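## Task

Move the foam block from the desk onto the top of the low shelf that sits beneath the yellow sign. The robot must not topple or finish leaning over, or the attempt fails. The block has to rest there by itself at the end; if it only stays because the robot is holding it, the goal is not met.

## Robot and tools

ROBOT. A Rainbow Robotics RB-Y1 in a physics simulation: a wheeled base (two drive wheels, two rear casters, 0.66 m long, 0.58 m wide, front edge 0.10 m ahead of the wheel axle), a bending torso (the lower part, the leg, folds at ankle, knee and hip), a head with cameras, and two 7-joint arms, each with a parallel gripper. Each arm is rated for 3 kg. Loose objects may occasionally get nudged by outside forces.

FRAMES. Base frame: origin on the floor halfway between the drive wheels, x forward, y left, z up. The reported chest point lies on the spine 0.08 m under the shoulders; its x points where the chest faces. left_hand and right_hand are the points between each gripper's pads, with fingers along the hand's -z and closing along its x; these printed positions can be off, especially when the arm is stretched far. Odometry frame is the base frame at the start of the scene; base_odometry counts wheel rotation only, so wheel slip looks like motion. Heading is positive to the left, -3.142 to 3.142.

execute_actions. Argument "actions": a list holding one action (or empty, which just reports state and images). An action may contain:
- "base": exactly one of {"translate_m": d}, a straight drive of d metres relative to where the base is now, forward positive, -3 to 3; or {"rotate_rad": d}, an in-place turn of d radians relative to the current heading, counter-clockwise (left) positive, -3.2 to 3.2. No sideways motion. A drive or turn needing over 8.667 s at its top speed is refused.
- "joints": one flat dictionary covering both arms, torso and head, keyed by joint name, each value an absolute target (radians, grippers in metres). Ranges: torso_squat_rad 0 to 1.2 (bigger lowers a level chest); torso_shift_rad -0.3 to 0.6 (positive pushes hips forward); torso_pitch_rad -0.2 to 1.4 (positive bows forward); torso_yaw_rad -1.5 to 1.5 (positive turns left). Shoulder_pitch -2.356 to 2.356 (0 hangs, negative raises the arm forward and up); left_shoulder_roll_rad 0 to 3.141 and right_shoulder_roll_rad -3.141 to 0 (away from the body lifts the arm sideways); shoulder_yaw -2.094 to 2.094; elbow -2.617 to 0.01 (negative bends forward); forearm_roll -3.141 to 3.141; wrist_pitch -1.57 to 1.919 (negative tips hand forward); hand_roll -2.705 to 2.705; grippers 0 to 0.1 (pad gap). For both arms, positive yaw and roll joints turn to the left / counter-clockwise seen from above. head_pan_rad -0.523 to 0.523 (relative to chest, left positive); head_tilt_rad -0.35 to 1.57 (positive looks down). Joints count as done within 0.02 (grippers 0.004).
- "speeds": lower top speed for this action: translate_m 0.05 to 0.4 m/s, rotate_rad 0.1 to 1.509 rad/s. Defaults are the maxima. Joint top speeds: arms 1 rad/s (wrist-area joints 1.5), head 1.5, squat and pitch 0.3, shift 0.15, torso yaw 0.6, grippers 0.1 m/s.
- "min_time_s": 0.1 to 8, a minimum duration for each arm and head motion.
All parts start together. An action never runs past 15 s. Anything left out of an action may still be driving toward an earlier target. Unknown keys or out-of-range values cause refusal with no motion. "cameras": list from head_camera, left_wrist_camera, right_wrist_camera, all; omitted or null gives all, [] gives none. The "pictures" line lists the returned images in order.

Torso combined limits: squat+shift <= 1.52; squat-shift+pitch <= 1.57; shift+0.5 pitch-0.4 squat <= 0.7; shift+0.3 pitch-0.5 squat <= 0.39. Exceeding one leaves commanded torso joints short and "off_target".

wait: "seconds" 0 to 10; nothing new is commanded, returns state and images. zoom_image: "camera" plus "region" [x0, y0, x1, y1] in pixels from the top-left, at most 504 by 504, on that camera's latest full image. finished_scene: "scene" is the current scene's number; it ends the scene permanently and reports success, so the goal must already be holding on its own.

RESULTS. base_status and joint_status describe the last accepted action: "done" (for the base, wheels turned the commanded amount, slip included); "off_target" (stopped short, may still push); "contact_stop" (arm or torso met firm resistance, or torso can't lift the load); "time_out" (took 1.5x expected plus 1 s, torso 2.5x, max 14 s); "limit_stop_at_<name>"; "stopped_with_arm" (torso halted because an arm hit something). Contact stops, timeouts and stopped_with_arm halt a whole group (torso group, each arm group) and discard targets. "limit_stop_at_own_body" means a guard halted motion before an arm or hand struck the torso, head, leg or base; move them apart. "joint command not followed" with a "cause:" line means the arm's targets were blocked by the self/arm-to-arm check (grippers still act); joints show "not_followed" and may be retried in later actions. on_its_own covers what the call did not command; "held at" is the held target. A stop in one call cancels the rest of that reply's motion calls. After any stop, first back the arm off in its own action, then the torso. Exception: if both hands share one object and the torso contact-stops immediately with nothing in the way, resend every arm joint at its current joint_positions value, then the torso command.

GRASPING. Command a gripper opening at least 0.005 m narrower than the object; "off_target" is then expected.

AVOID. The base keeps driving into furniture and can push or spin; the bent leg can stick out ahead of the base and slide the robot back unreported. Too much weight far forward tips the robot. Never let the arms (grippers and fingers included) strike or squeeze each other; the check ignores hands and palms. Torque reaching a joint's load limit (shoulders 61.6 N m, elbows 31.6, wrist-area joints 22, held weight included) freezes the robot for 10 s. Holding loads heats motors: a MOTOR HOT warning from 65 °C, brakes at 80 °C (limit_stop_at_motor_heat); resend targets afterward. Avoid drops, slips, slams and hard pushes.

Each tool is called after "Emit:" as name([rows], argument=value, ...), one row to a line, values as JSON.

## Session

Emit:
execute_actions(actions=[])

Scene clock: 0.00 s.
base_odometry: x=+0.000 y=+0.000 heading=+0.000 (m, m, rad; odometry frame)
base_status: not commanded
joint_positions: torso_squat_rad=+0.350 torso_shift_rad=-0.001 torso_pitch_rad=+0.000 torso_yaw_rad=+0.000 left_shoulder_pitch_rad=+0.045 left_shoulder_roll_rad=+0.011 left_shoulder_yaw_rad=-0.041 left_elbow_rad=-0.233 left_forearm_roll_rad=+0.027 left_wrist_pitch_rad=+0.013 left_hand_roll_rad=+0.024 left_gripper_m=+0.101 right_shoulder_pitch_rad=+0.026 right_shoulder_roll_rad=-0.014 right_shoulder_yaw_rad=+0.048 right_elbow_rad=-0.211 right_forearm_roll_rad=+0.023 right_wrist_pitch_rad=+0.040 right_hand_roll_rad=-0.025 right_gripper_m=+0.100 head_pan_rad=+0.000 head_tilt_rad=+0.400
joint_status: not commanded
chest: x=-0.2288 y=+0.0002 z=+1.2475 quat_wxyz=(+1.000, +0.000, +0.000, +0.000) (m; base frame)
left_hand: x=-0.1506 y=+0.2251 z=+0.5662 quat_wxyz=(+0.996, +0.001, -0.089, +0.012) (m; base frame)
right_hand: x=-0.1536 y=-0.2270 z=+0.5656 quat_wxyz=(+0.997, -0.005, -0.073, +0.019) (m; base frame)
pictures: head_camera, left_wrist_camera, right_wrist_camera
Images, in order (width x height): head_camera 896x504, left_wrist_camera 644x364, right_wrist_camera 644x364.

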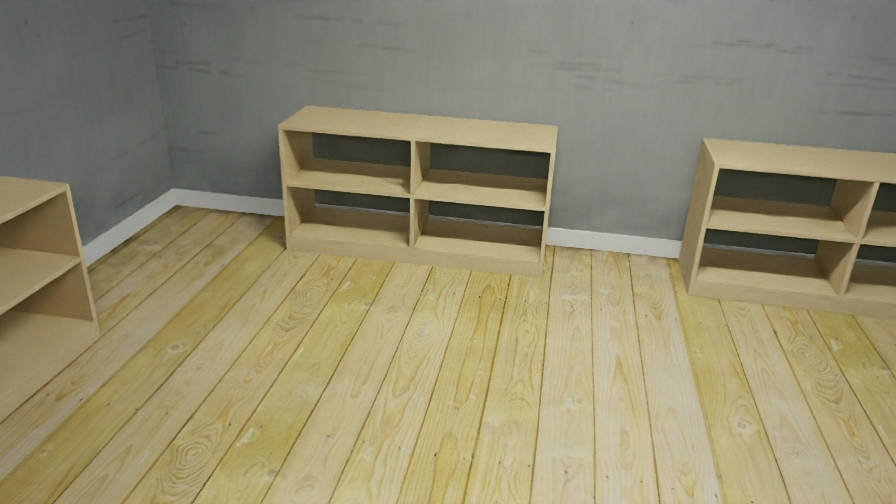

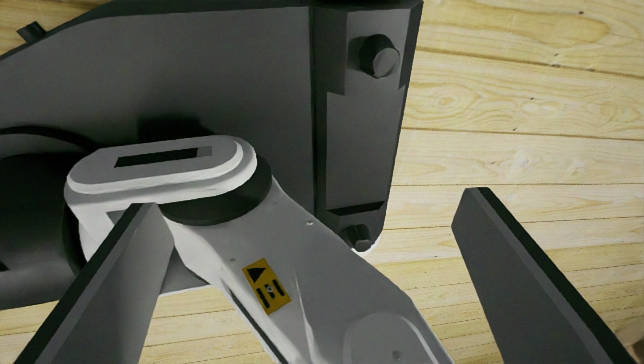

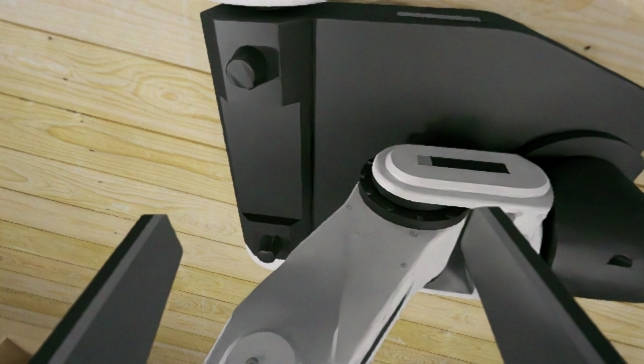

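Emit:
execute_actions([
  {"joints": {"head_tilt_rad": 0.08, "head_pan_rad": -0.03}},
], cameras=["head_camera"])

Scene clock: 48.93 s.
base_odometry: x=+0.000 y=+0.000 heading=+0.000 (m, m, rad; odometry frame)
base_status: not commanded
joint_positions: torso_squat_rad=+0.350 torso_shift_rad=-0.001 torso_pitch_rad=+0.000 torso_yaw_rad=+0.000 left_shoulder_pitch_rad=+0.045 left_shoulder_roll_rad=+0.011 left_shoulder_yaw_rad=-0.041 left_elbow_rad=-0.233 left_forearm_roll_rad=+0.027 left_wrist_pitch_rad=+0.013 left_hand_roll_rad=+0.024 left_gripper_m=+0.101 right_shoulder_pitch_rad=+0.026 right_shoulder_roll_rad=-0.014 right_shoulder_yaw_rad=+0.048 right_elbow_rad=-0.211 right_forearm_roll_rad=+0.023 right_wrist_pitch_rad=+0.040 right_hand_roll_rad=-0.025 right_gripper_m=+0.100 head_pan_rad=-0.030 head_tilt_rad=+0.080
joint_status: all done
chest: x=-0.2288 y=+0.0002 z=+1.2475 quat_wxyz=(+1.000, +0.000, +0.000, +0.000) (m; base frame)
left_hand: x=-0.1506 y=+0.2251 z=+0.5662 quat_wxyz=(+0.996, +0.001, -0.089, +0.012) (m; base frame)
right_hand: x=-0.1536 y=-0.2270 z=+0.5656 quat_wxyz=(+0.997, -0.005, -0.073, +0.019) (m; base frame)
pictures: head_camera
Images, in order (width x height): head_camera 896x504.

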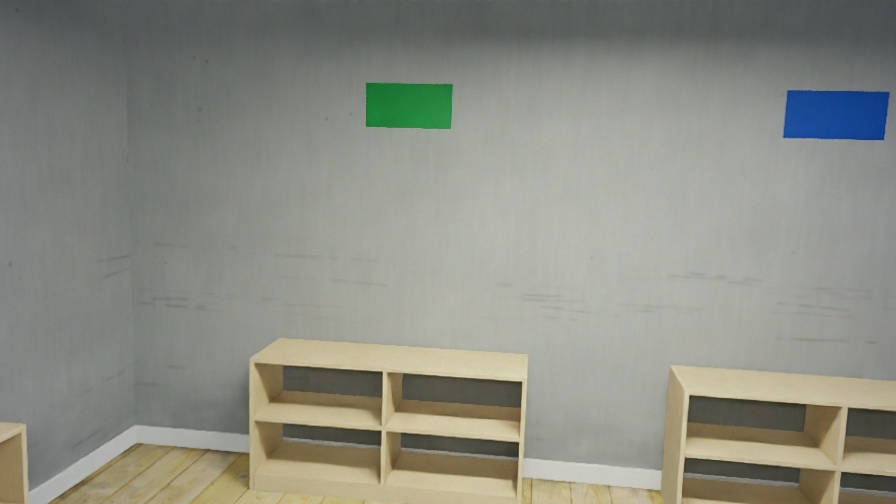

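Emit:
execute_actions([
  {"joints": {"head_tilt_rad": 0.15, "head_pan_rad": 0.45}},
], cameras=["head_camera"])

Scene clock: 51.83 s.
base_odometry: x=+0.000 y=+0.000 heading=+0.000 (m, m, rad; odometry frame)
base_status: not commanded
joint_positions: torso_squat_rad=+0.350 torso_shift_rad=-0.001 torso_pitch_rad=+0.000 torso_yaw_rad=+0.000 left_shoulder_pitch_rad=+0.045 left_shoulder_roll_rad=+0.011 left_shoulder_yaw_rad=-0.041 left_elbow_rad=-0.233 left_forearm_roll_rad=+0.027 left_wrist_pitch_rad=+0.013 left_hand_roll_rad=+0.024 left_gripper_m=+0.101 right_shoulder_pitch_rad=+0.026 right_shoulder_roll_rad=-0.014 right_shoulder_yaw_rad=+0.048 right_elbow_rad=-0.211 right_forearm_roll_rad=+0.023 right_wrist_pitch_rad=+0.040 right_hand_roll_rad=-0.025 right_gripper_m=+0.100 head_pan_rad=+0.450 head_tilt_rad=+0.150
joint_status: all done
chest: x=-0.2288 y=+0.0002 z=+1.2475 quat_wxyz=(+1.000, +0.000, +0.000, +0.000) (m; base frame)
left_hand: x=-0.1506 y=+0.2251 z=+0.5662 quat_wxyz=(+0.996, +0.001, -0.089, +0.012) (m; base frame)
right_hand: x=-0.1536 y=-0.2270 z=+0.5656 quat_wxyz=(+0.997, -0.005, -0.073, +0.019) (m; base frame)
pictures: head_camera
Images, in order (width x height): head_camera 896x504.

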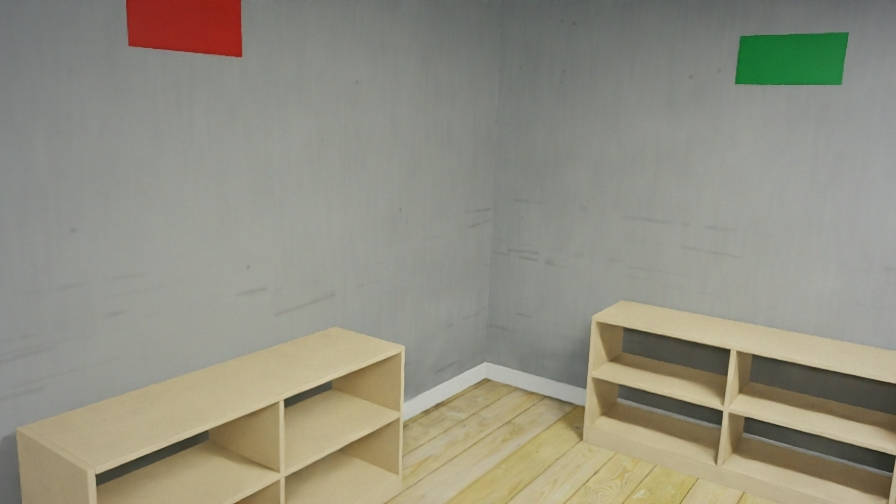

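Emit:
execute_actions([
  {"base": {"rotate_rad": -3.1}, "joints": {"head_tilt_rad": 0.4, "head_pan_rad": 0.0, "torso_squat_rad": 0.2}},
], cameras=["head_camera"])

Scene clock: 72.93 s.
base_odometry: x=+0.000 y=+0.000 heading=-3.100 (m, m, rad; odometry frame)
base_status: done
joint_positions: torso_squat_rad=+0.200 torso_shift_rad=-0.001 torso_pitch_rad=+0.000 torso_yaw_rad=+0.000 left_shoulder_pitch_rad=+0.045 left_shoulder_roll_rad=+0.011 left_shoulder_yaw_rad=-0.041 left_elbow_rad=-0.233 left_forearm_roll_rad=+0.027 left_wrist_pitch_rad=+0.013 left_hand_roll_rad=+0.024 left_gripper_m=+0.101 right_shoulder_pitch_rad=+0.026 right_shoulder_roll_rad=-0.014 right_shoulder_yaw_rad=+0.048 right_elbow_rad=-0.211 right_forearm_roll_rad=+0.023 right_wrist_pitch_rad=+0.040 right_hand_roll_rad=-0.025 right_gripper_m=+0.100 head_pan_rad=+0.000 head_tilt_rad=+0.400
joint_status: all done
chest: x=-0.2289 y=+0.0002 z=+1.2760 quat_wxyz=(+1.000, +0.000, +0.000, +0.000) (m; base frame)
left_hand: x=-0.1506 y=+0.2252 z=+0.5947 quat_wxyz=(+0.996, +0.001, -0.089, +0.012) (m; base frame)
right_hand: x=-0.1537 y=-0.2270 z=+0.5941 quat_wxyz=(+0.997, -0.005, -0.073, +0.019) (m; base frame)
pictures: head_camera
Images, in order (width x height): head_camera 896x504.

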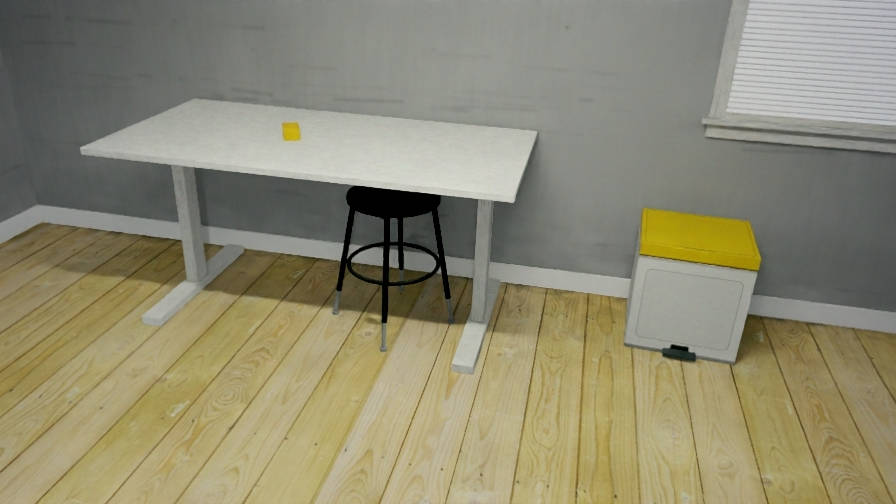

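Emit:
zoom_image(camera="head_camera", region=[260, 105, 324, 155])

Emit:
zoom_image(camera="head_camera", region=[60, 80, 320, 340])

Emit:
zoom_image(camera="head_camera", region=[310, 110, 570, 390])

Region (260, 105, 324, 155) of head_camera's 896x504 image, scaled by 7.875, with more detail than that image has; it fills the top 394 rows of this view, and the rest is white.

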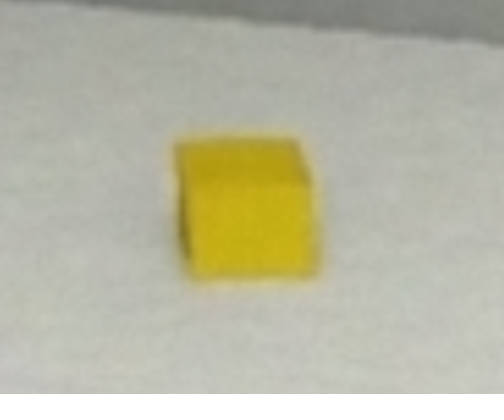

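Region (60, 80, 320, 340) of head_camera's 896x504 image, scaled by 1.938, with more detail than that image has.

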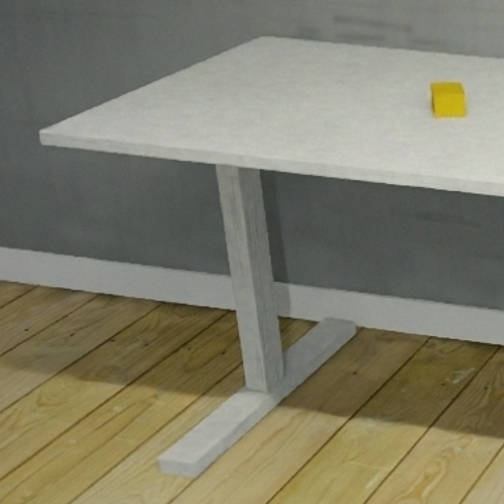

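Region (310, 110, 570, 390) of head_camera's 896x504 image, scaled by 1.800, with more detail than that image has; it fills the left 468 columns of this view, and the rest is white.

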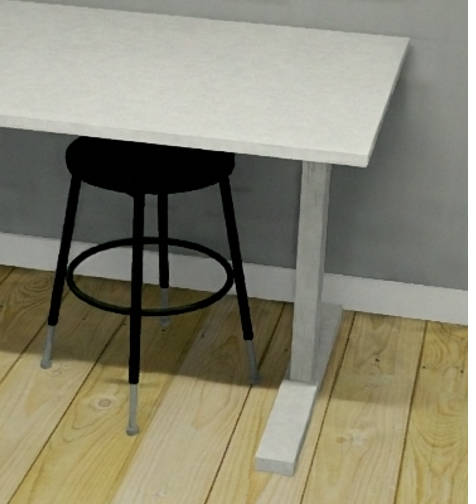

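Emit:
execute_actions([
  {"base": {"rotate_rad": 0.11}},
], cameras=["head_camera"])

Scene clock: 177.80 s.
base_odometry: x=+0.000 y=+0.000 heading=-2.990 (m, m, rad; odometry frame)
base_status: done
joint_positions: torso_squat_rad=+0.200 torso_shift_rad=-0.001 torso_pitch_rad=+0.000 torso_yaw_rad=+0.000 left_shoulder_pitch_rad=+0.045 left_shoulder_roll_rad=+0.011 left_shoulder_yaw_rad=-0.041 left_elbow_rad=-0.233 left_forearm_roll_rad=+0.027 left_wrist_pitch_rad=+0.013 left_hand_roll_rad=+0.024 left_gripper_m=+0.101 right_shoulder_pitch_rad=+0.026 right_shoulder_roll_rad=-0.014 right_shoulder_yaw_rad=+0.048 right_elbow_rad=-0.211 right_forearm_roll_rad=+0.023 right_wrist_pitch_rad=+0.040 right_hand_roll_rad=-0.025 right_gripper_m=+0.100 head_pan_rad=+0.000 head_tilt_rad=+0.400
joint_status: not commanded
chest: x=-0.2289 y=+0.0002 z=+1.2760 quat_wxyz=(+1.000, +0.000, +0.000, +0.000) (m; base frame)
left_hand: x=-0.1506 y=+0.2252 z=+0.5947 quat_wxyz=(+0.996, +0.001, -0.089, +0.012) (m; base frame)
right_hand: x=-0.1537 y=-0.2270 z=+0.5941 quat_wxyz=(+0.997, -0.005, -0.073, +0.019) (m; base frame)
pictures: head_camera
Images, in order (width x height): head_camera 896x504.

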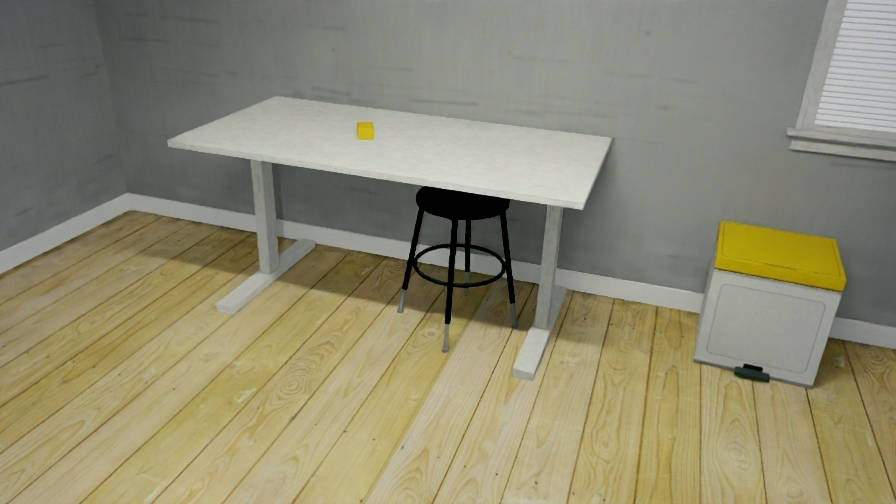

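Emit:
execute_actions([
  {"base": {"translate_m": 1.9}, "joints": {"head_pan_rad": 0.0, "head_tilt_rad": 0.5, "torso_yaw_rad": 0.0, "torso_squat_rad": 0.2, "torso_shift_rad": 0.2, "torso_pitch_rad": 0.6, "left_shoulder_pitch_rad": -0.885, "left_shoulder_roll_rad": 0.132, "left_shoulder_yaw_rad": 0.301, "left_elbow_rad": -1.655, "left_forearm_roll_rad": 0.0, "left_wrist_pitch_rad": 1.412, "left_hand_roll_rad": -1.571, "left_gripper_m": 0.1}, "min_time_s": 3.5},
])

Scene clock: 195.17 s.
base_odometry: x=-1.879 y=-0.286 heading=-2.991 (m, m, rad; odometry frame)
base_status: done
joint_positions: torso_squat_rad=+0.200 torso_shift_rad=+0.200 torso_pitch_rad=+0.600 torso_yaw_rad=+0.000 left_shoulder_pitch_rad=-0.885 left_shoulder_roll_rad=+0.132 left_shoulder_yaw_rad=+0.301 left_elbow_rad=-1.655 left_forearm_roll_rad=+0.000 left_wrist_pitch_rad=+1.412 left_hand_roll_rad=-1.571 left_gripper_m=+0.100 right_shoulder_pitch_rad=+0.026 right_shoulder_roll_rad=-0.014 right_shoulder_yaw_rad=+0.048 right_elbow_rad=-0.211 right_forearm_roll_rad=+0.023 right_wrist_pitch_rad=+0.040 right_hand_roll_rad=-0.025 right_gripper_m=+0.100 head_pan_rad=+0.000 head_tilt_rad=+0.500
joint_status: all done
chest: x=+0.0831 y=+0.0002 z=+1.2082 quat_wxyz=(+0.955, +0.000, +0.296, +0.000) (m; base frame)
left_hand: x=+0.5902 y=+0.2360 z=+0.8689 quat_wxyz=(+0.697, +0.178, -0.172, -0.673) (m; base frame)
right_hand: x=-0.2401 y=-0.2270 z=+0.6032 quat_wxyz=(+0.974, +0.000, +0.225, +0.020) (m; base frame)
pictures: head_camera, left_wrist_camera, right_wrist_camera
Images, in order (width x height): head_camera 896x504, left_wrist_camera 644x364, right_wrist_camera 644x364.

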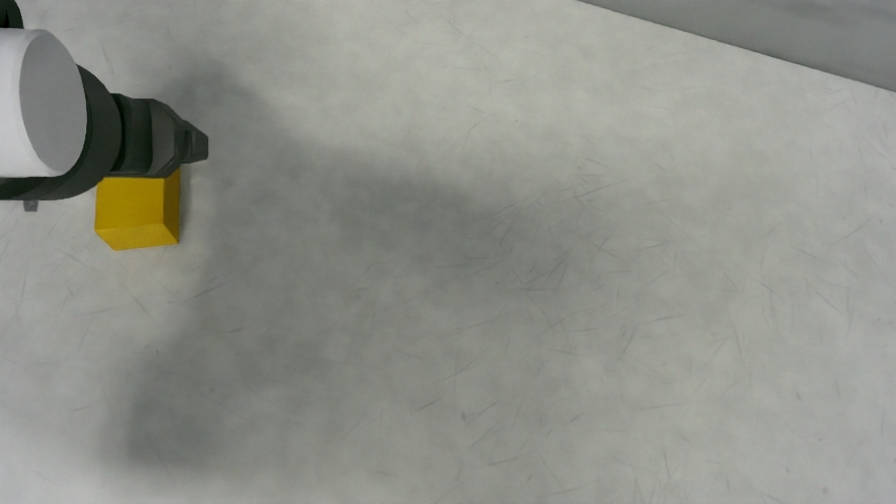

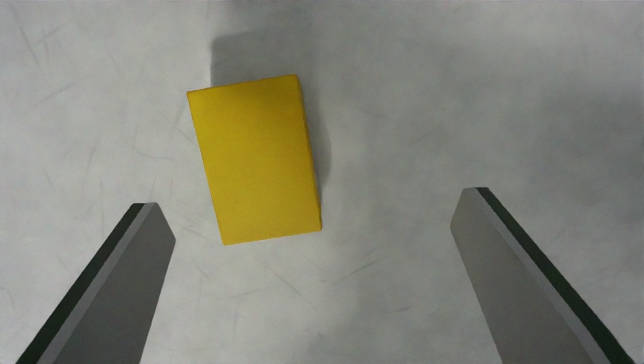

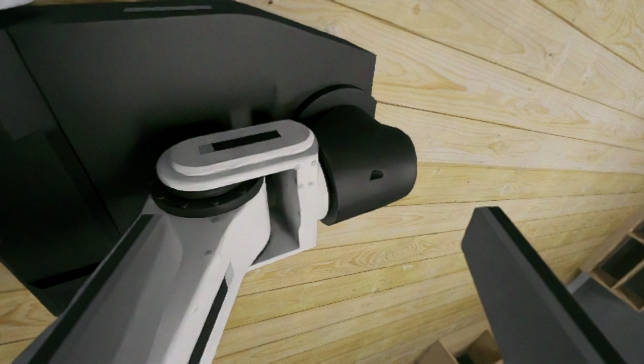

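Emit:
execute_actions([
  {"joints": {"head_pan_rad": 0.3, "left_shoulder_pitch_rad": -0.925, "left_shoulder_roll_rad": 0.166, "left_shoulder_yaw_rad": 0.378, "left_elbow_rad": -1.333, "left_forearm_roll_rad": 0.0, "left_wrist_pitch_rad": 1.138, "left_hand_roll_rad": -1.536}, "min_time_s": 0.6},
], cameras=["head_camera", "left_wrist_camera"])

Scene clock: 230.87 s.
base_odometry: x=-1.879 y=-0.286 heading=-2.991 (m, m, rad; odometry frame)
base_status: not commanded
joint_positions: torso_squat_rad=+0.200 torso_shift_rad=+0.200 torso_pitch_rad=+0.600 torso_yaw_rad=+0.000 left_shoulder_pitch_rad=-0.924 left_shoulder_roll_rad=+0.166 left_shoulder_yaw_rad=+0.378 left_elbow_rad=-1.333 left_forearm_roll_rad=+0.000 left_wrist_pitch_rad=+1.138 left_hand_roll_rad=-1.536 left_gripper_m=+0.100 right_shoulder_pitch_rad=+0.026 right_shoulder_roll_rad=-0.014 right_shoulder_yaw_rad=+0.048 right_elbow_rad=-0.211 right_forearm_roll_rad=+0.023 right_wrist_pitch_rad=+0.040 right_hand_roll_rad=-0.025 right_gripper_m=+0.100 head_pan_rad=+0.300 head_tilt_rad=+0.500
joint_status: all done
chest: x=+0.0831 y=+0.0002 z=+1.2082 quat_wxyz=(+0.955, +0.000, +0.296, +0.000) (m; base frame)
left_hand: x=+0.6059 y=+0.2706 z=+0.8039 quat_wxyz=(+0.732, +0.181, -0.169, -0.635) (m; base frame)
right_hand: x=-0.2401 y=-0.2270 z=+0.6032 quat_wxyz=(+0.974, +0.000, +0.225, +0.020) (m; base frame)
pictures: head_camera, left_wrist_camera
Images, in order (width x height): head_camera 896x504, left_wrist_camera 644x364.

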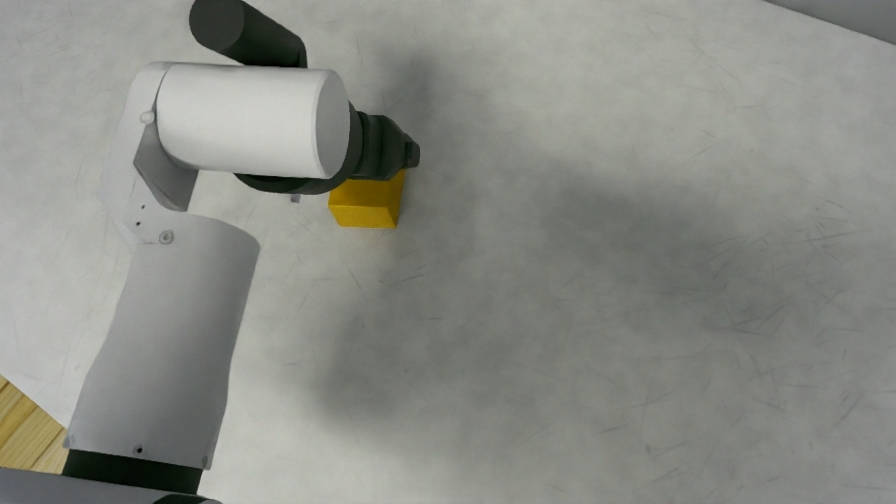

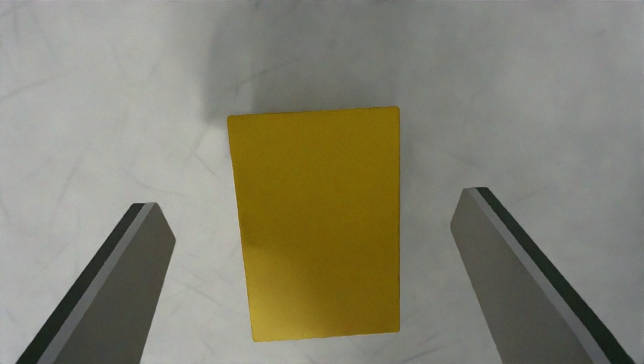

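Emit:
zoom_image(camera="left_wrist_camera", region=[0, 0, 260, 240])

Emit:
execute_actions([
  {"joints": {"left_shoulder_pitch_rad": -0.948, "left_shoulder_roll_rad": 0.174, "left_shoulder_yaw_rad": 0.378, "left_elbow_rad": -1.138, "left_forearm_roll_rad": 0.0, "left_wrist_pitch_rad": 0.967, "left_hand_roll_rad": -1.536}, "min_time_s": 0.6},
], cameras=["left_wrist_camera"])

Emit:
zoom_image(camera="left_wrist_camera", region=[0, 0, 260, 240])

Emit:
execute_actions([
  {"joints": {"left_gripper_m": 0.05}},
], cameras=["head_camera", "left_wrist_camera"])

Region (0, 0, 260, 240) of left_wrist_camera's 644x364 image, scaled by 1.938, with more detail than that image has; it fills the top 465 rows of this view, and the rest is white.

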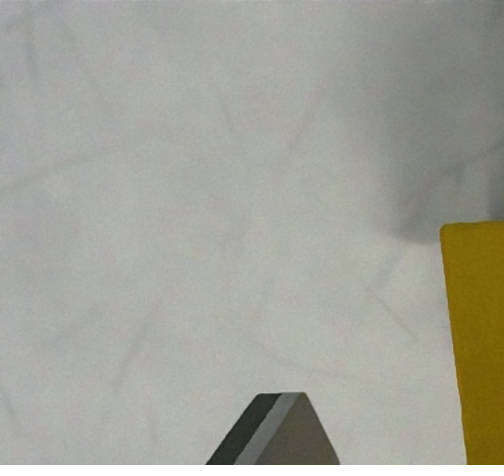

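Scene clock: 257.57 s.
base_odometry: x=-1.879 y=-0.286 heading=-2.991 (m, m, rad; odometry frame)
base_status: not commanded
joint_positions: torso_squat_rad=+0.200 torso_shift_rad=+0.200 torso_pitch_rad=+0.600 torso_yaw_rad=+0.000 left_shoulder_pitch_rad=-0.947 left_shoulder_roll_rad=+0.174 left_shoulder_yaw_rad=+0.378 left_elbow_rad=-1.138 left_forearm_roll_rad=+0.000 left_wrist_pitch_rad=+0.967 left_hand_roll_rad=-1.536 left_gripper_m=+0.100 right_shoulder_pitch_rad=+0.026 right_shoulder_roll_rad=-0.014 right_shoulder_yaw_rad=+0.048 right_elbow_rad=-0.211 right_forearm_roll_rad=+0.023 right_wrist_pitch_rad=+0.040 right_hand_roll_rad=-0.025 right_gripper_m=+0.100 head_pan_rad=+0.300 head_tilt_rad=+0.500
joint_status: all done
chest: x=+0.0831 y=+0.0002 z=+1.2082 quat_wxyz=(+0.955, +0.000, +0.296, +0.000) (m; base frame)
left_hand: x=+0.6060 y=+0.2688 z=+0.7630 quat_wxyz=(+0.730, +0.180, -0.169, -0.637) (m; base frame)
right_hand: x=-0.2401 y=-0.2270 z=+0.6032 quat_wxyz=(+0.974, +0.001, +0.225, +0.020) (m; base frame)
pictures: left_wrist_camera
Images, in order (width x height): left_wrist_camera 644x364.

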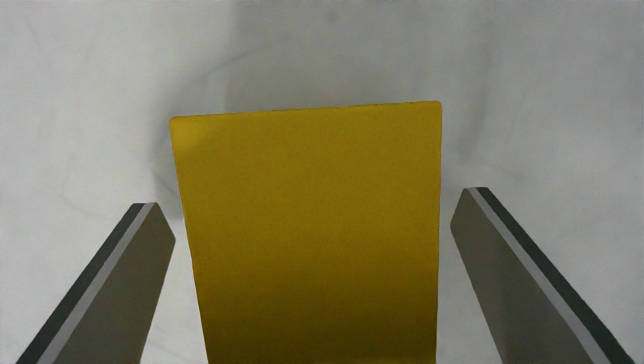

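Region (0, 0, 260, 240) of left_wrist_camera's 644x364 image, scaled by 1.938, with more detail than that image has; it fills the top 465 rows of this view, and the rest is white.

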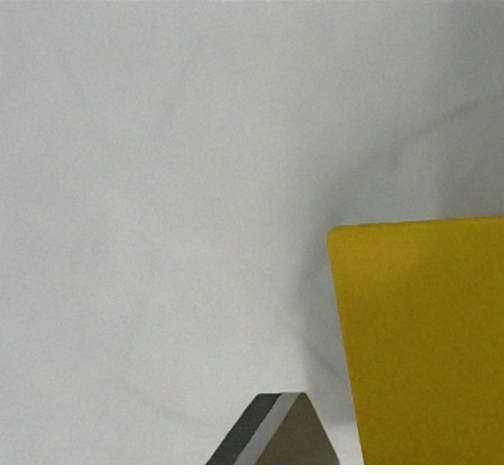

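Scene clock: 258.57 s.
base_odometry: x=-1.879 y=-0.286 heading=-2.991 (m, m, rad; odometry frame)
base_status: not commanded
joint_positions: torso_squat_rad=+0.200 torso_shift_rad=+0.200 torso_pitch_rad=+0.600 torso_yaw_rad=+0.000 left_shoulder_pitch_rad=-0.947 left_shoulder_roll_rad=+0.174 left_shoulder_yaw_rad=+0.378 left_elbow_rad=-1.138 left_forearm_roll_rad=+0.000 left_wrist_pitch_rad=+0.967 left_hand_roll_rad=-1.536 left_gripper_m=+0.060 right_shoulder_pitch_rad=+0.026 right_shoulder_roll_rad=-0.014 right_shoulder_yaw_rad=+0.048 right_elbow_rad=-0.211 right_forearm_roll_rad=+0.023 right_wrist_pitch_rad=+0.040 right_hand_roll_rad=-0.025 right_gripper_m=+0.100 head_pan_rad=+0.300 head_tilt_rad=+0.500
joint_status: left_gripper_m off_target (ended at +0.060, target +0.050)
chest: x=+0.0831 y=+0.0002 z=+1.2082 quat_wxyz=(+0.955, +0.000, +0.296, +0.000) (m; base frame)
left_hand: x=+0.6060 y=+0.2688 z=+0.7630 quat_wxyz=(+0.730, +0.180, -0.169, -0.637) (m; base frame)
right_hand: x=-0.2401 y=-0.2270 z=+0.6032 quat_wxyz=(+0.974, +0.001, +0.225, +0.020) (m; base frame)
pictures: head_camera, left_wrist_camera
Images, in order (width x height): head_camera 896x504, left_wrist_camera 644x364.

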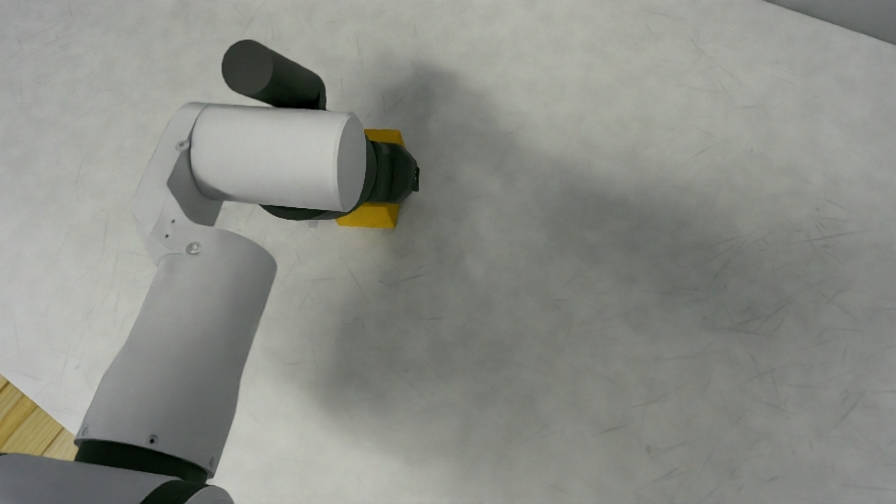

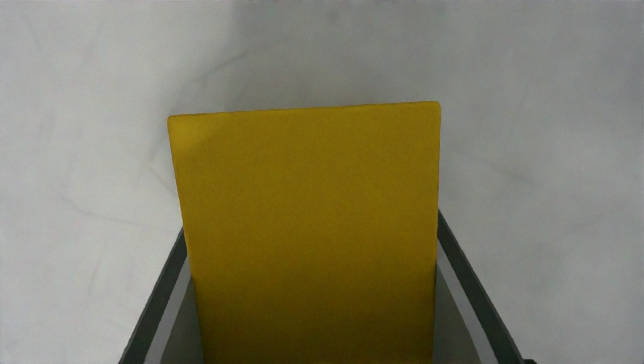

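Emit:
execute_actions([
  {"base": {"translate_m": -0.52}, "joints": {"torso_squat_rad": 0.2, "torso_shift_rad": 0.0, "torso_pitch_rad": 0.0, "torso_yaw_rad": 0.0, "head_pan_rad": -0.2, "head_tilt_rad": 0.95, "left_shoulder_pitch_rad": -0.15, "left_shoulder_roll_rad": 0.05, "left_shoulder_yaw_rad": 0.04, "left_elbow_rad": -1.7, "left_forearm_roll_rad": 0.0, "left_wrist_pitch_rad": 1.3, "left_hand_roll_rad": -1.536}, "min_time_s": 2.4},
], cameras=["head_camera", "left_wrist_camera"])

Scene clock: 268.33 s.
base_odometry: x=-1.365 y=-0.208 heading=-2.993 (m, m, rad; odometry frame)
base_status: done
joint_positions: torso_squat_rad=+0.200 torso_shift_rad=+0.000 torso_pitch_rad=+0.000 torso_yaw_rad=+0.000 left_shoulder_pitch_rad=-0.150 left_shoulder_roll_rad=+0.050 left_shoulder_yaw_rad=+0.040 left_elbow_rad=-1.700 left_forearm_roll_rad=+0.000 left_wrist_pitch_rad=+1.300 left_hand_roll_rad=-1.536 left_gripper_m=+0.060 right_shoulder_pitch_rad=+0.026 right_shoulder_roll_rad=-0.014 right_shoulder_yaw_rad=+0.048 right_elbow_rad=-0.211 right_forearm_roll_rad=+0.023 right_wrist_pitch_rad=+0.040 right_hand_roll_rad=-0.025 right_gripper_m=+0.100 head_pan_rad=-0.200 head_tilt_rad=+0.950
joint_status: all done
chest: x=-0.2280 y=+0.0002 z=+1.2760 quat_wxyz=(+1.000, +0.000, +0.000, +0.000) (m; base frame)
left_hand: x=+0.2162 y=+0.2384 z=+0.9291 quat_wxyz=(+0.687, +0.202, -0.177, -0.675) (m; base frame)
right_hand: x=-0.1532 y=-0.2270 z=+0.5941 quat_wxyz=(+0.997, -0.005, -0.073, +0.019) (m; base frame)
pictures: head_camera, left_wrist_camera
Images, in order (width x height): head_camera 896x504, left_wrist_camera 644x364.

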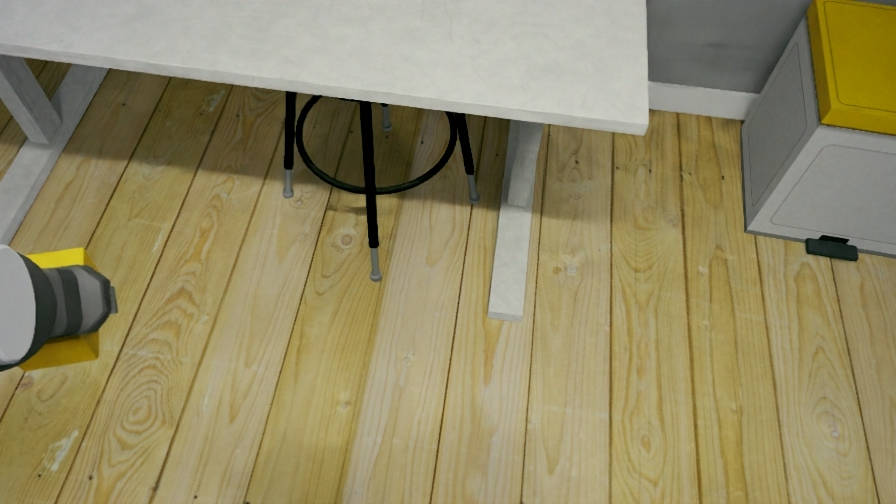

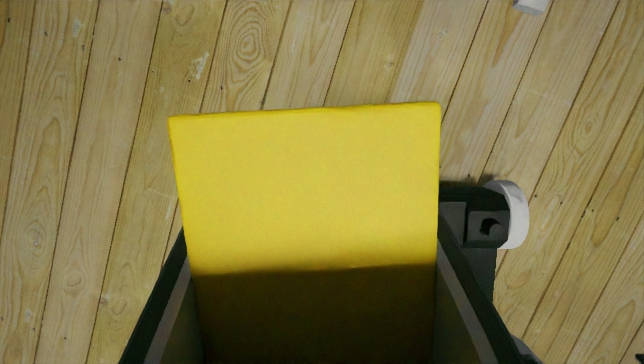

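Emit:
execute_actions([
  {"base": {"rotate_rad": 2.06}, "joints": {"head_pan_rad": 0.0, "head_tilt_rad": 0.2, "left_shoulder_pitch_rad": 0.0, "left_shoulder_roll_rad": 0.07, "left_shoulder_yaw_rad": 0.0, "left_elbow_rad": -0.2, "left_forearm_roll_rad": 0.0, "left_wrist_pitch_rad": 0.0, "left_hand_roll_rad": -1.536}, "min_time_s": 2.5},
], cameras=["head_camera", "left_wrist_camera"])

Scene clock: 285.90 s.
base_odometry: x=-1.365 y=-0.208 heading=-0.933 (m, m, rad; odometry frame)
base_status: done
joint_positions: torso_squat_rad=+0.200 torso_shift_rad=+0.000 torso_pitch_rad=+0.000 torso_yaw_rad=+0.000 left_shoulder_pitch_rad=+0.000 left_shoulder_roll_rad=+0.070 left_shoulder_yaw_rad=+0.000 left_elbow_rad=-0.200 left_forearm_roll_rad=+0.000 left_wrist_pitch_rad=+0.000 left_hand_roll_rad=-1.536 left_gripper_m=+0.060 right_shoulder_pitch_rad=+0.026 right_shoulder_roll_rad=-0.014 right_shoulder_yaw_rad=+0.048 right_elbow_rad=-0.211 right_forearm_roll_rad=+0.023 right_wrist_pitch_rad=+0.040 right_hand_roll_rad=-0.025 right_gripper_m=+0.100 head_pan_rad=+0.000 head_tilt_rad=+0.200
joint_status: all done
chest: x=-0.2280 y=+0.0002 z=+1.2760 quat_wxyz=(+1.000, +0.000, +0.000, +0.000) (m; base frame)
left_hand: x=-0.1309 y=+0.2729 z=+0.5987 quat_wxyz=(+0.713, +0.094, -0.048, -0.693) (m; base frame)
right_hand: x=-0.1532 y=-0.2270 z=+0.5941 quat_wxyz=(+0.997, -0.005, -0.073, +0.019) (m; base frame)
pictures: head_camera, left_wrist_camera
Images, in order (width x height): head_camera 896x504, left_wrist_camera 644x364.

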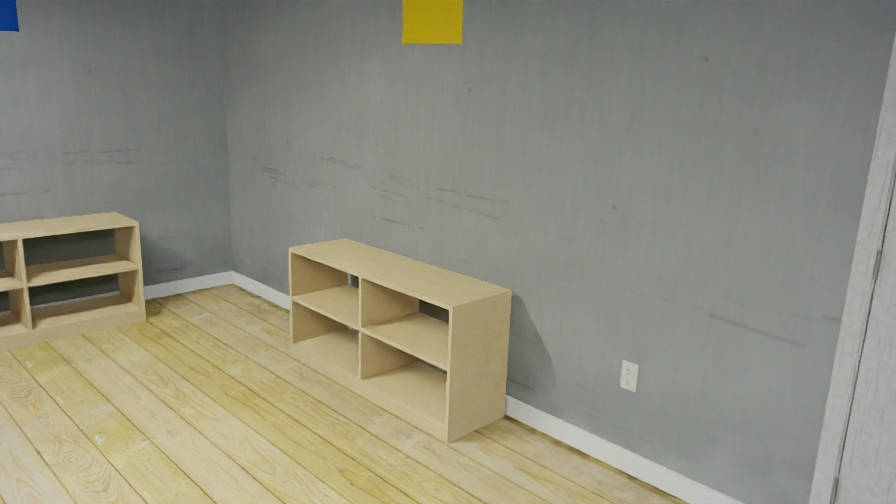

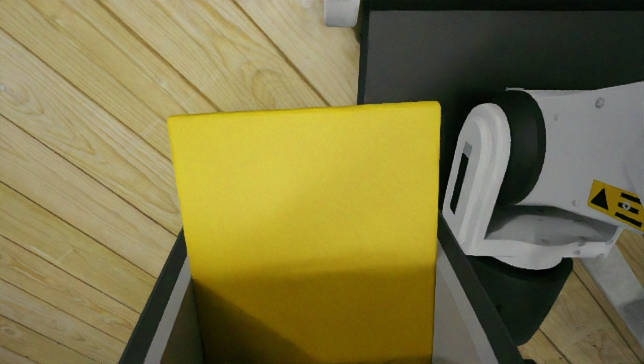

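Emit:
zoom_image(camera="head_camera", region=[275, 225, 525, 455])

Region (275, 225, 525, 455) of head_camera's 896x504 image, scaled by 2.016, with more detail than that image has; it fills the top 464 rows of this view, and the rest is white.

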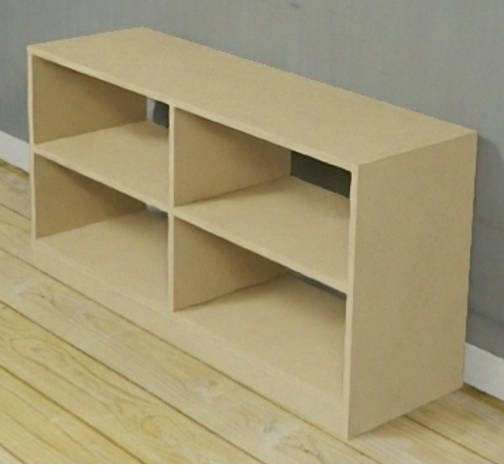

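Emit:
execute_actions([
  {"base": {"translate_m": 2.37}, "joints": {"torso_squat_rad": 0.5, "torso_shift_rad": 0.2, "torso_pitch_rad": 0.7, "torso_yaw_rad": -0.3, "head_pan_rad": 0.3, "head_tilt_rad": 0.42, "left_shoulder_pitch_rad": -0.907, "left_shoulder_roll_rad": 0.28, "left_shoulder_yaw_rad": 0.067, "left_elbow_rad": -1.582, "left_forearm_roll_rad": 0.0, "left_wrist_pitch_rad": 1.323, "left_hand_roll_rad": -1.536}, "min_time_s": 3.5},
], cameras=["head_camera", "left_wrist_camera"])

Emit:
zoom_image(camera="left_wrist_camera", region=[400, 0, 644, 240])

Emit:
zoom_image(camera="left_wrist_camera", region=[0, 0, 244, 240])

Scene clock: 379.70 s.
base_odometry: x=+0.047 y=-2.112 heading=-0.933 (m, m, rad; odometry frame)
base_status: done
joint_positions: torso_squat_rad=+0.500 torso_shift_rad=+0.200 torso_pitch_rad=+0.700 torso_yaw_rad=-0.300 left_shoulder_pitch_rad=-0.907 left_shoulder_roll_rad=+0.280 left_shoulder_yaw_rad=+0.067 left_elbow_rad=-1.582 left_forearm_roll_rad=+0.000 left_wrist_pitch_rad=+1.323 left_hand_roll_rad=-1.536 left_gripper_m=+0.060 right_shoulder_pitch_rad=+0.026 right_shoulder_roll_rad=-0.014 right_shoulder_yaw_rad=+0.048 right_elbow_rad=-0.211 right_forearm_roll_rad=+0.023 right_wrist_pitch_rad=+0.040 right_hand_roll_rad=-0.025 right_gripper_m=+0.100 head_pan_rad=+0.300 head_tilt_rad=+0.420
joint_status: all done
chest: x=+0.0935 y=+0.0002 z=+1.1192 quat_wxyz=(+0.929, -0.052, +0.339, -0.140) (m; base frame)
left_hand: x=+0.6201 y=+0.0300 z=+0.7091 quat_wxyz=(+0.549, +0.133, -0.209, -0.798) (m; base frame)
right_hand: x=-0.3424 y=-0.2390 z=+0.5948 quat_wxyz=(+0.953, -0.060, +0.272, -0.116) (m; base frame)
pictures: head_camera, left_wrist_camera
Images, in order (width x height): head_camera 896x504, left_wrist_camera 644x364.

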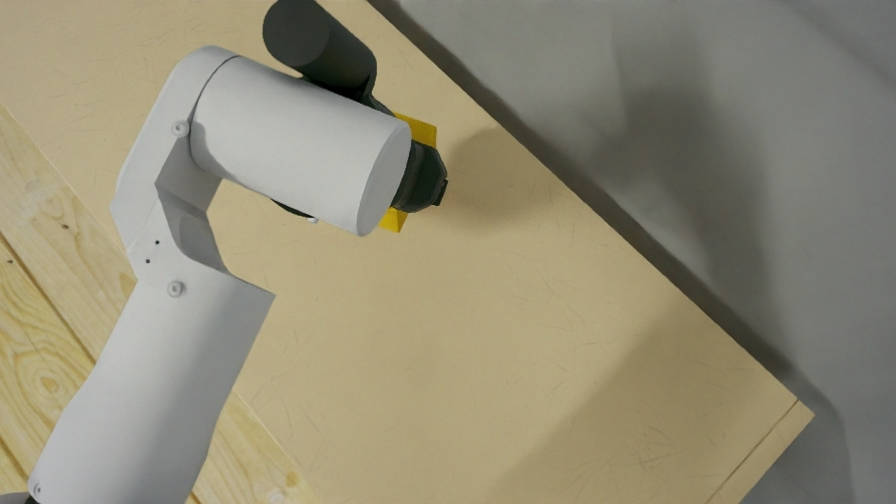

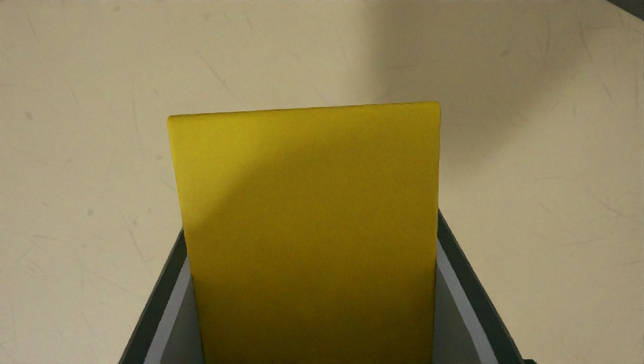

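Region (400, 0, 644, 240) of left_wrist_camera's 644x364 image, scaled by 2.066, with more detail than that image has; it fills the top 496 rows of this view, and the rest is white.

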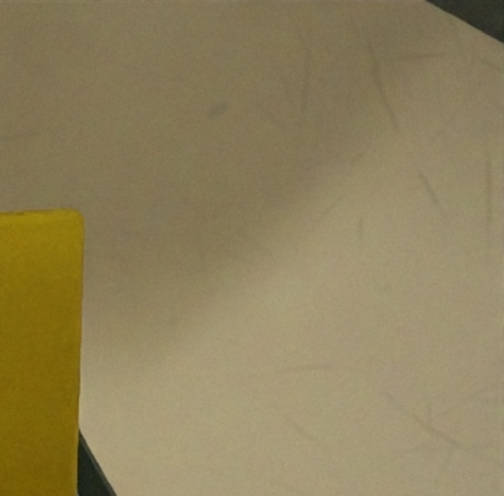

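Region (0, 0, 244, 240) of left_wrist_camera's 644x364 image, scaled by 2.066, with more detail than that image has; it fills the top 496 rows of this view, and the rest is white.

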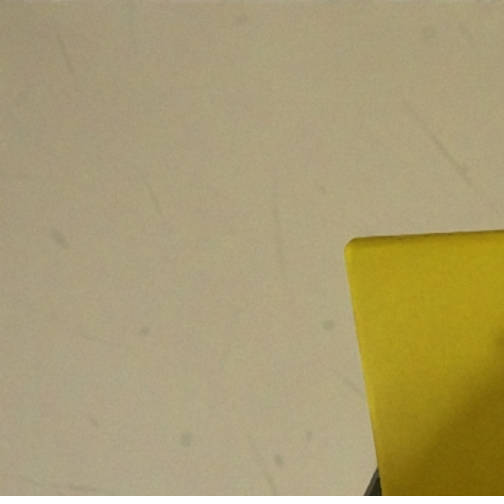

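Emit:
execute_actions(actions=[])

Scene clock: 397.77 s.
base_odometry: x=+0.047 y=-2.112 heading=-0.933 (m, m, rad; odometry frame)
base_status: done
joint_positions: torso_squat_rad=+0.500 torso_shift_rad=+0.200 torso_pitch_rad=+0.700 torso_yaw_rad=-0.300 left_shoulder_pitch_rad=-0.907 left_shoulder_roll_rad=+0.280 left_shoulder_yaw_rad=+0.067 left_elbow_rad=-1.582 left_forearm_roll_rad=+0.000 left_wrist_pitch_rad=+1.323 left_hand_roll_rad=-1.536 left_gripper_m=+0.060 right_shoulder_pitch_rad=+0.026 right_shoulder_roll_rad=-0.014 right_shoulder_yaw_rad=+0.048 right_elbow_rad=-0.211 right_forearm_roll_rad=+0.023 right_wrist_pitch_rad=+0.040 right_hand_roll_rad=-0.025 right_gripper_m=+0.100 head_pan_rad=+0.300 head_tilt_rad=+0.420
joint_status: all done
chest: x=+0.0935 y=+0.0002 z=+1.1192 quat_wxyz=(+0.929, -0.052, +0.339, -0.140) (m; base frame)
left_hand: x=+0.6201 y=+0.0300 z=+0.7091 quat_wxyz=(+0.549, +0.133, -0.209, -0.798) (m; base frame)
right_hand: x=-0.3424 y=-0.2390 z=+0.5948 quat_wxyz=(+0.953, -0.060, +0.272, -0.116) (m; base frame)
pictures: head_camera, left_wrist_camera, right_wrist_camera
Images, in order (width x height): head_camera 896x504, left_wrist_camera 644x364, right_wrist_camera 644x364.

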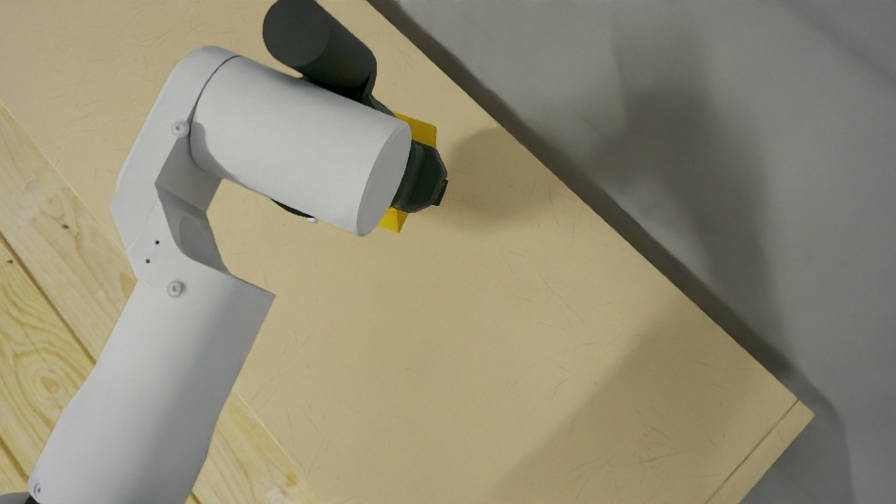

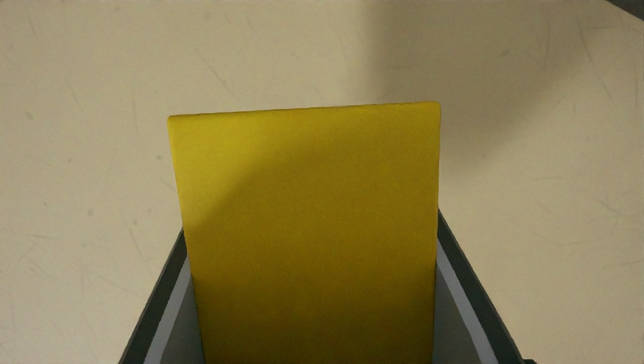

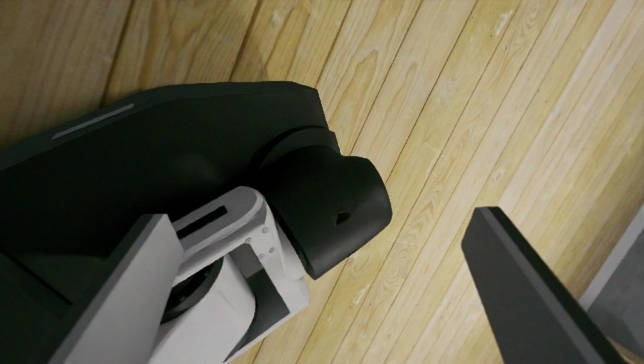

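Emit:
execute_actions([
  {"joints": {"left_shoulder_pitch_rad": -0.903, "left_shoulder_roll_rad": 0.280, "left_shoulder_yaw_rad": 0.067, "left_elbow_rad": -1.41, "left_forearm_roll_rad": 0, "left_wrist_pitch_rad": 1.146, "left_hand_roll_rad": -1.536}, "min_time_s": 0.6},
], cameras=["head_camera", "left_wrist_camera"])

Scene clock: 402.17 s.
base_odometry: x=+0.047 y=-2.112 heading=-0.933 (m, m, rad; odometry frame)
base_status: not commanded
joint_positions: torso_squat_rad=+0.500 torso_shift_rad=+0.200 torso_pitch_rad=+0.700 torso_yaw_rad=-0.300 left_shoulder_pitch_rad=-0.903 left_shoulder_roll_rad=+0.280 left_shoulder_yaw_rad=+0.067 left_elbow_rad=-1.410 left_forearm_roll_rad=+0.000 left_wrist_pitch_rad=+1.146 left_hand_roll_rad=-1.536 left_gripper_m=+0.060 right_shoulder_pitch_rad=+0.026 right_shoulder_roll_rad=-0.014 right_shoulder_yaw_rad=+0.048 right_elbow_rad=-0.211 right_forearm_roll_rad=+0.023 right_wrist_pitch_rad=+0.040 right_hand_roll_rad=-0.025 right_gripper_m=+0.100 head_pan_rad=+0.300 head_tilt_rad=+0.420
joint_status: all done
chest: x=+0.0935 y=+0.0002 z=+1.1192 quat_wxyz=(+0.929, -0.052, +0.339, -0.140) (m; base frame)
left_hand: x=+0.6213 y=+0.0297 z=+0.6637 quat_wxyz=(+0.549, +0.133, -0.209, -0.798) (m; base frame)
right_hand: x=-0.3424 y=-0.2390 z=+0.5948 quat_wxyz=(+0.953, -0.060, +0.272, -0.116) (m; base frame)
pictures: head_camera, left_wrist_camera
Images, in order (width x height): head_camera 896x504, left_wrist_camera 644x364.

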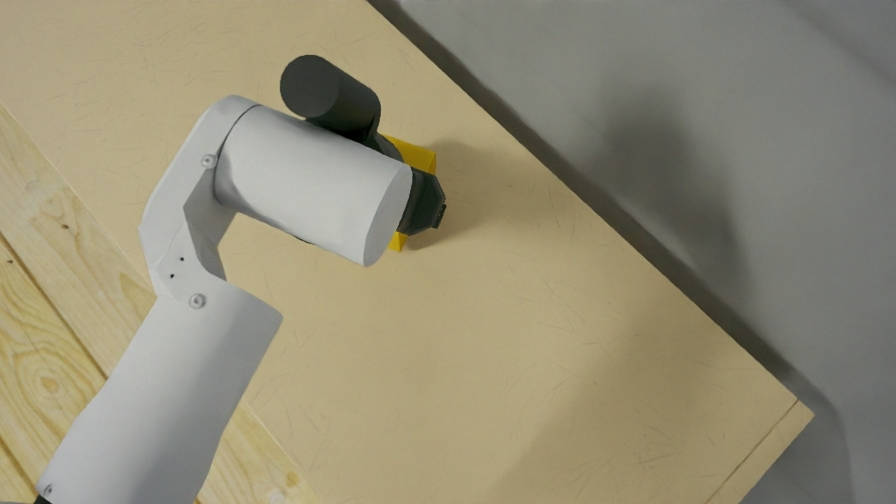

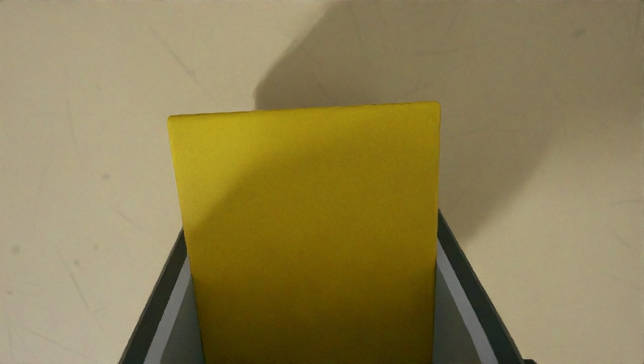

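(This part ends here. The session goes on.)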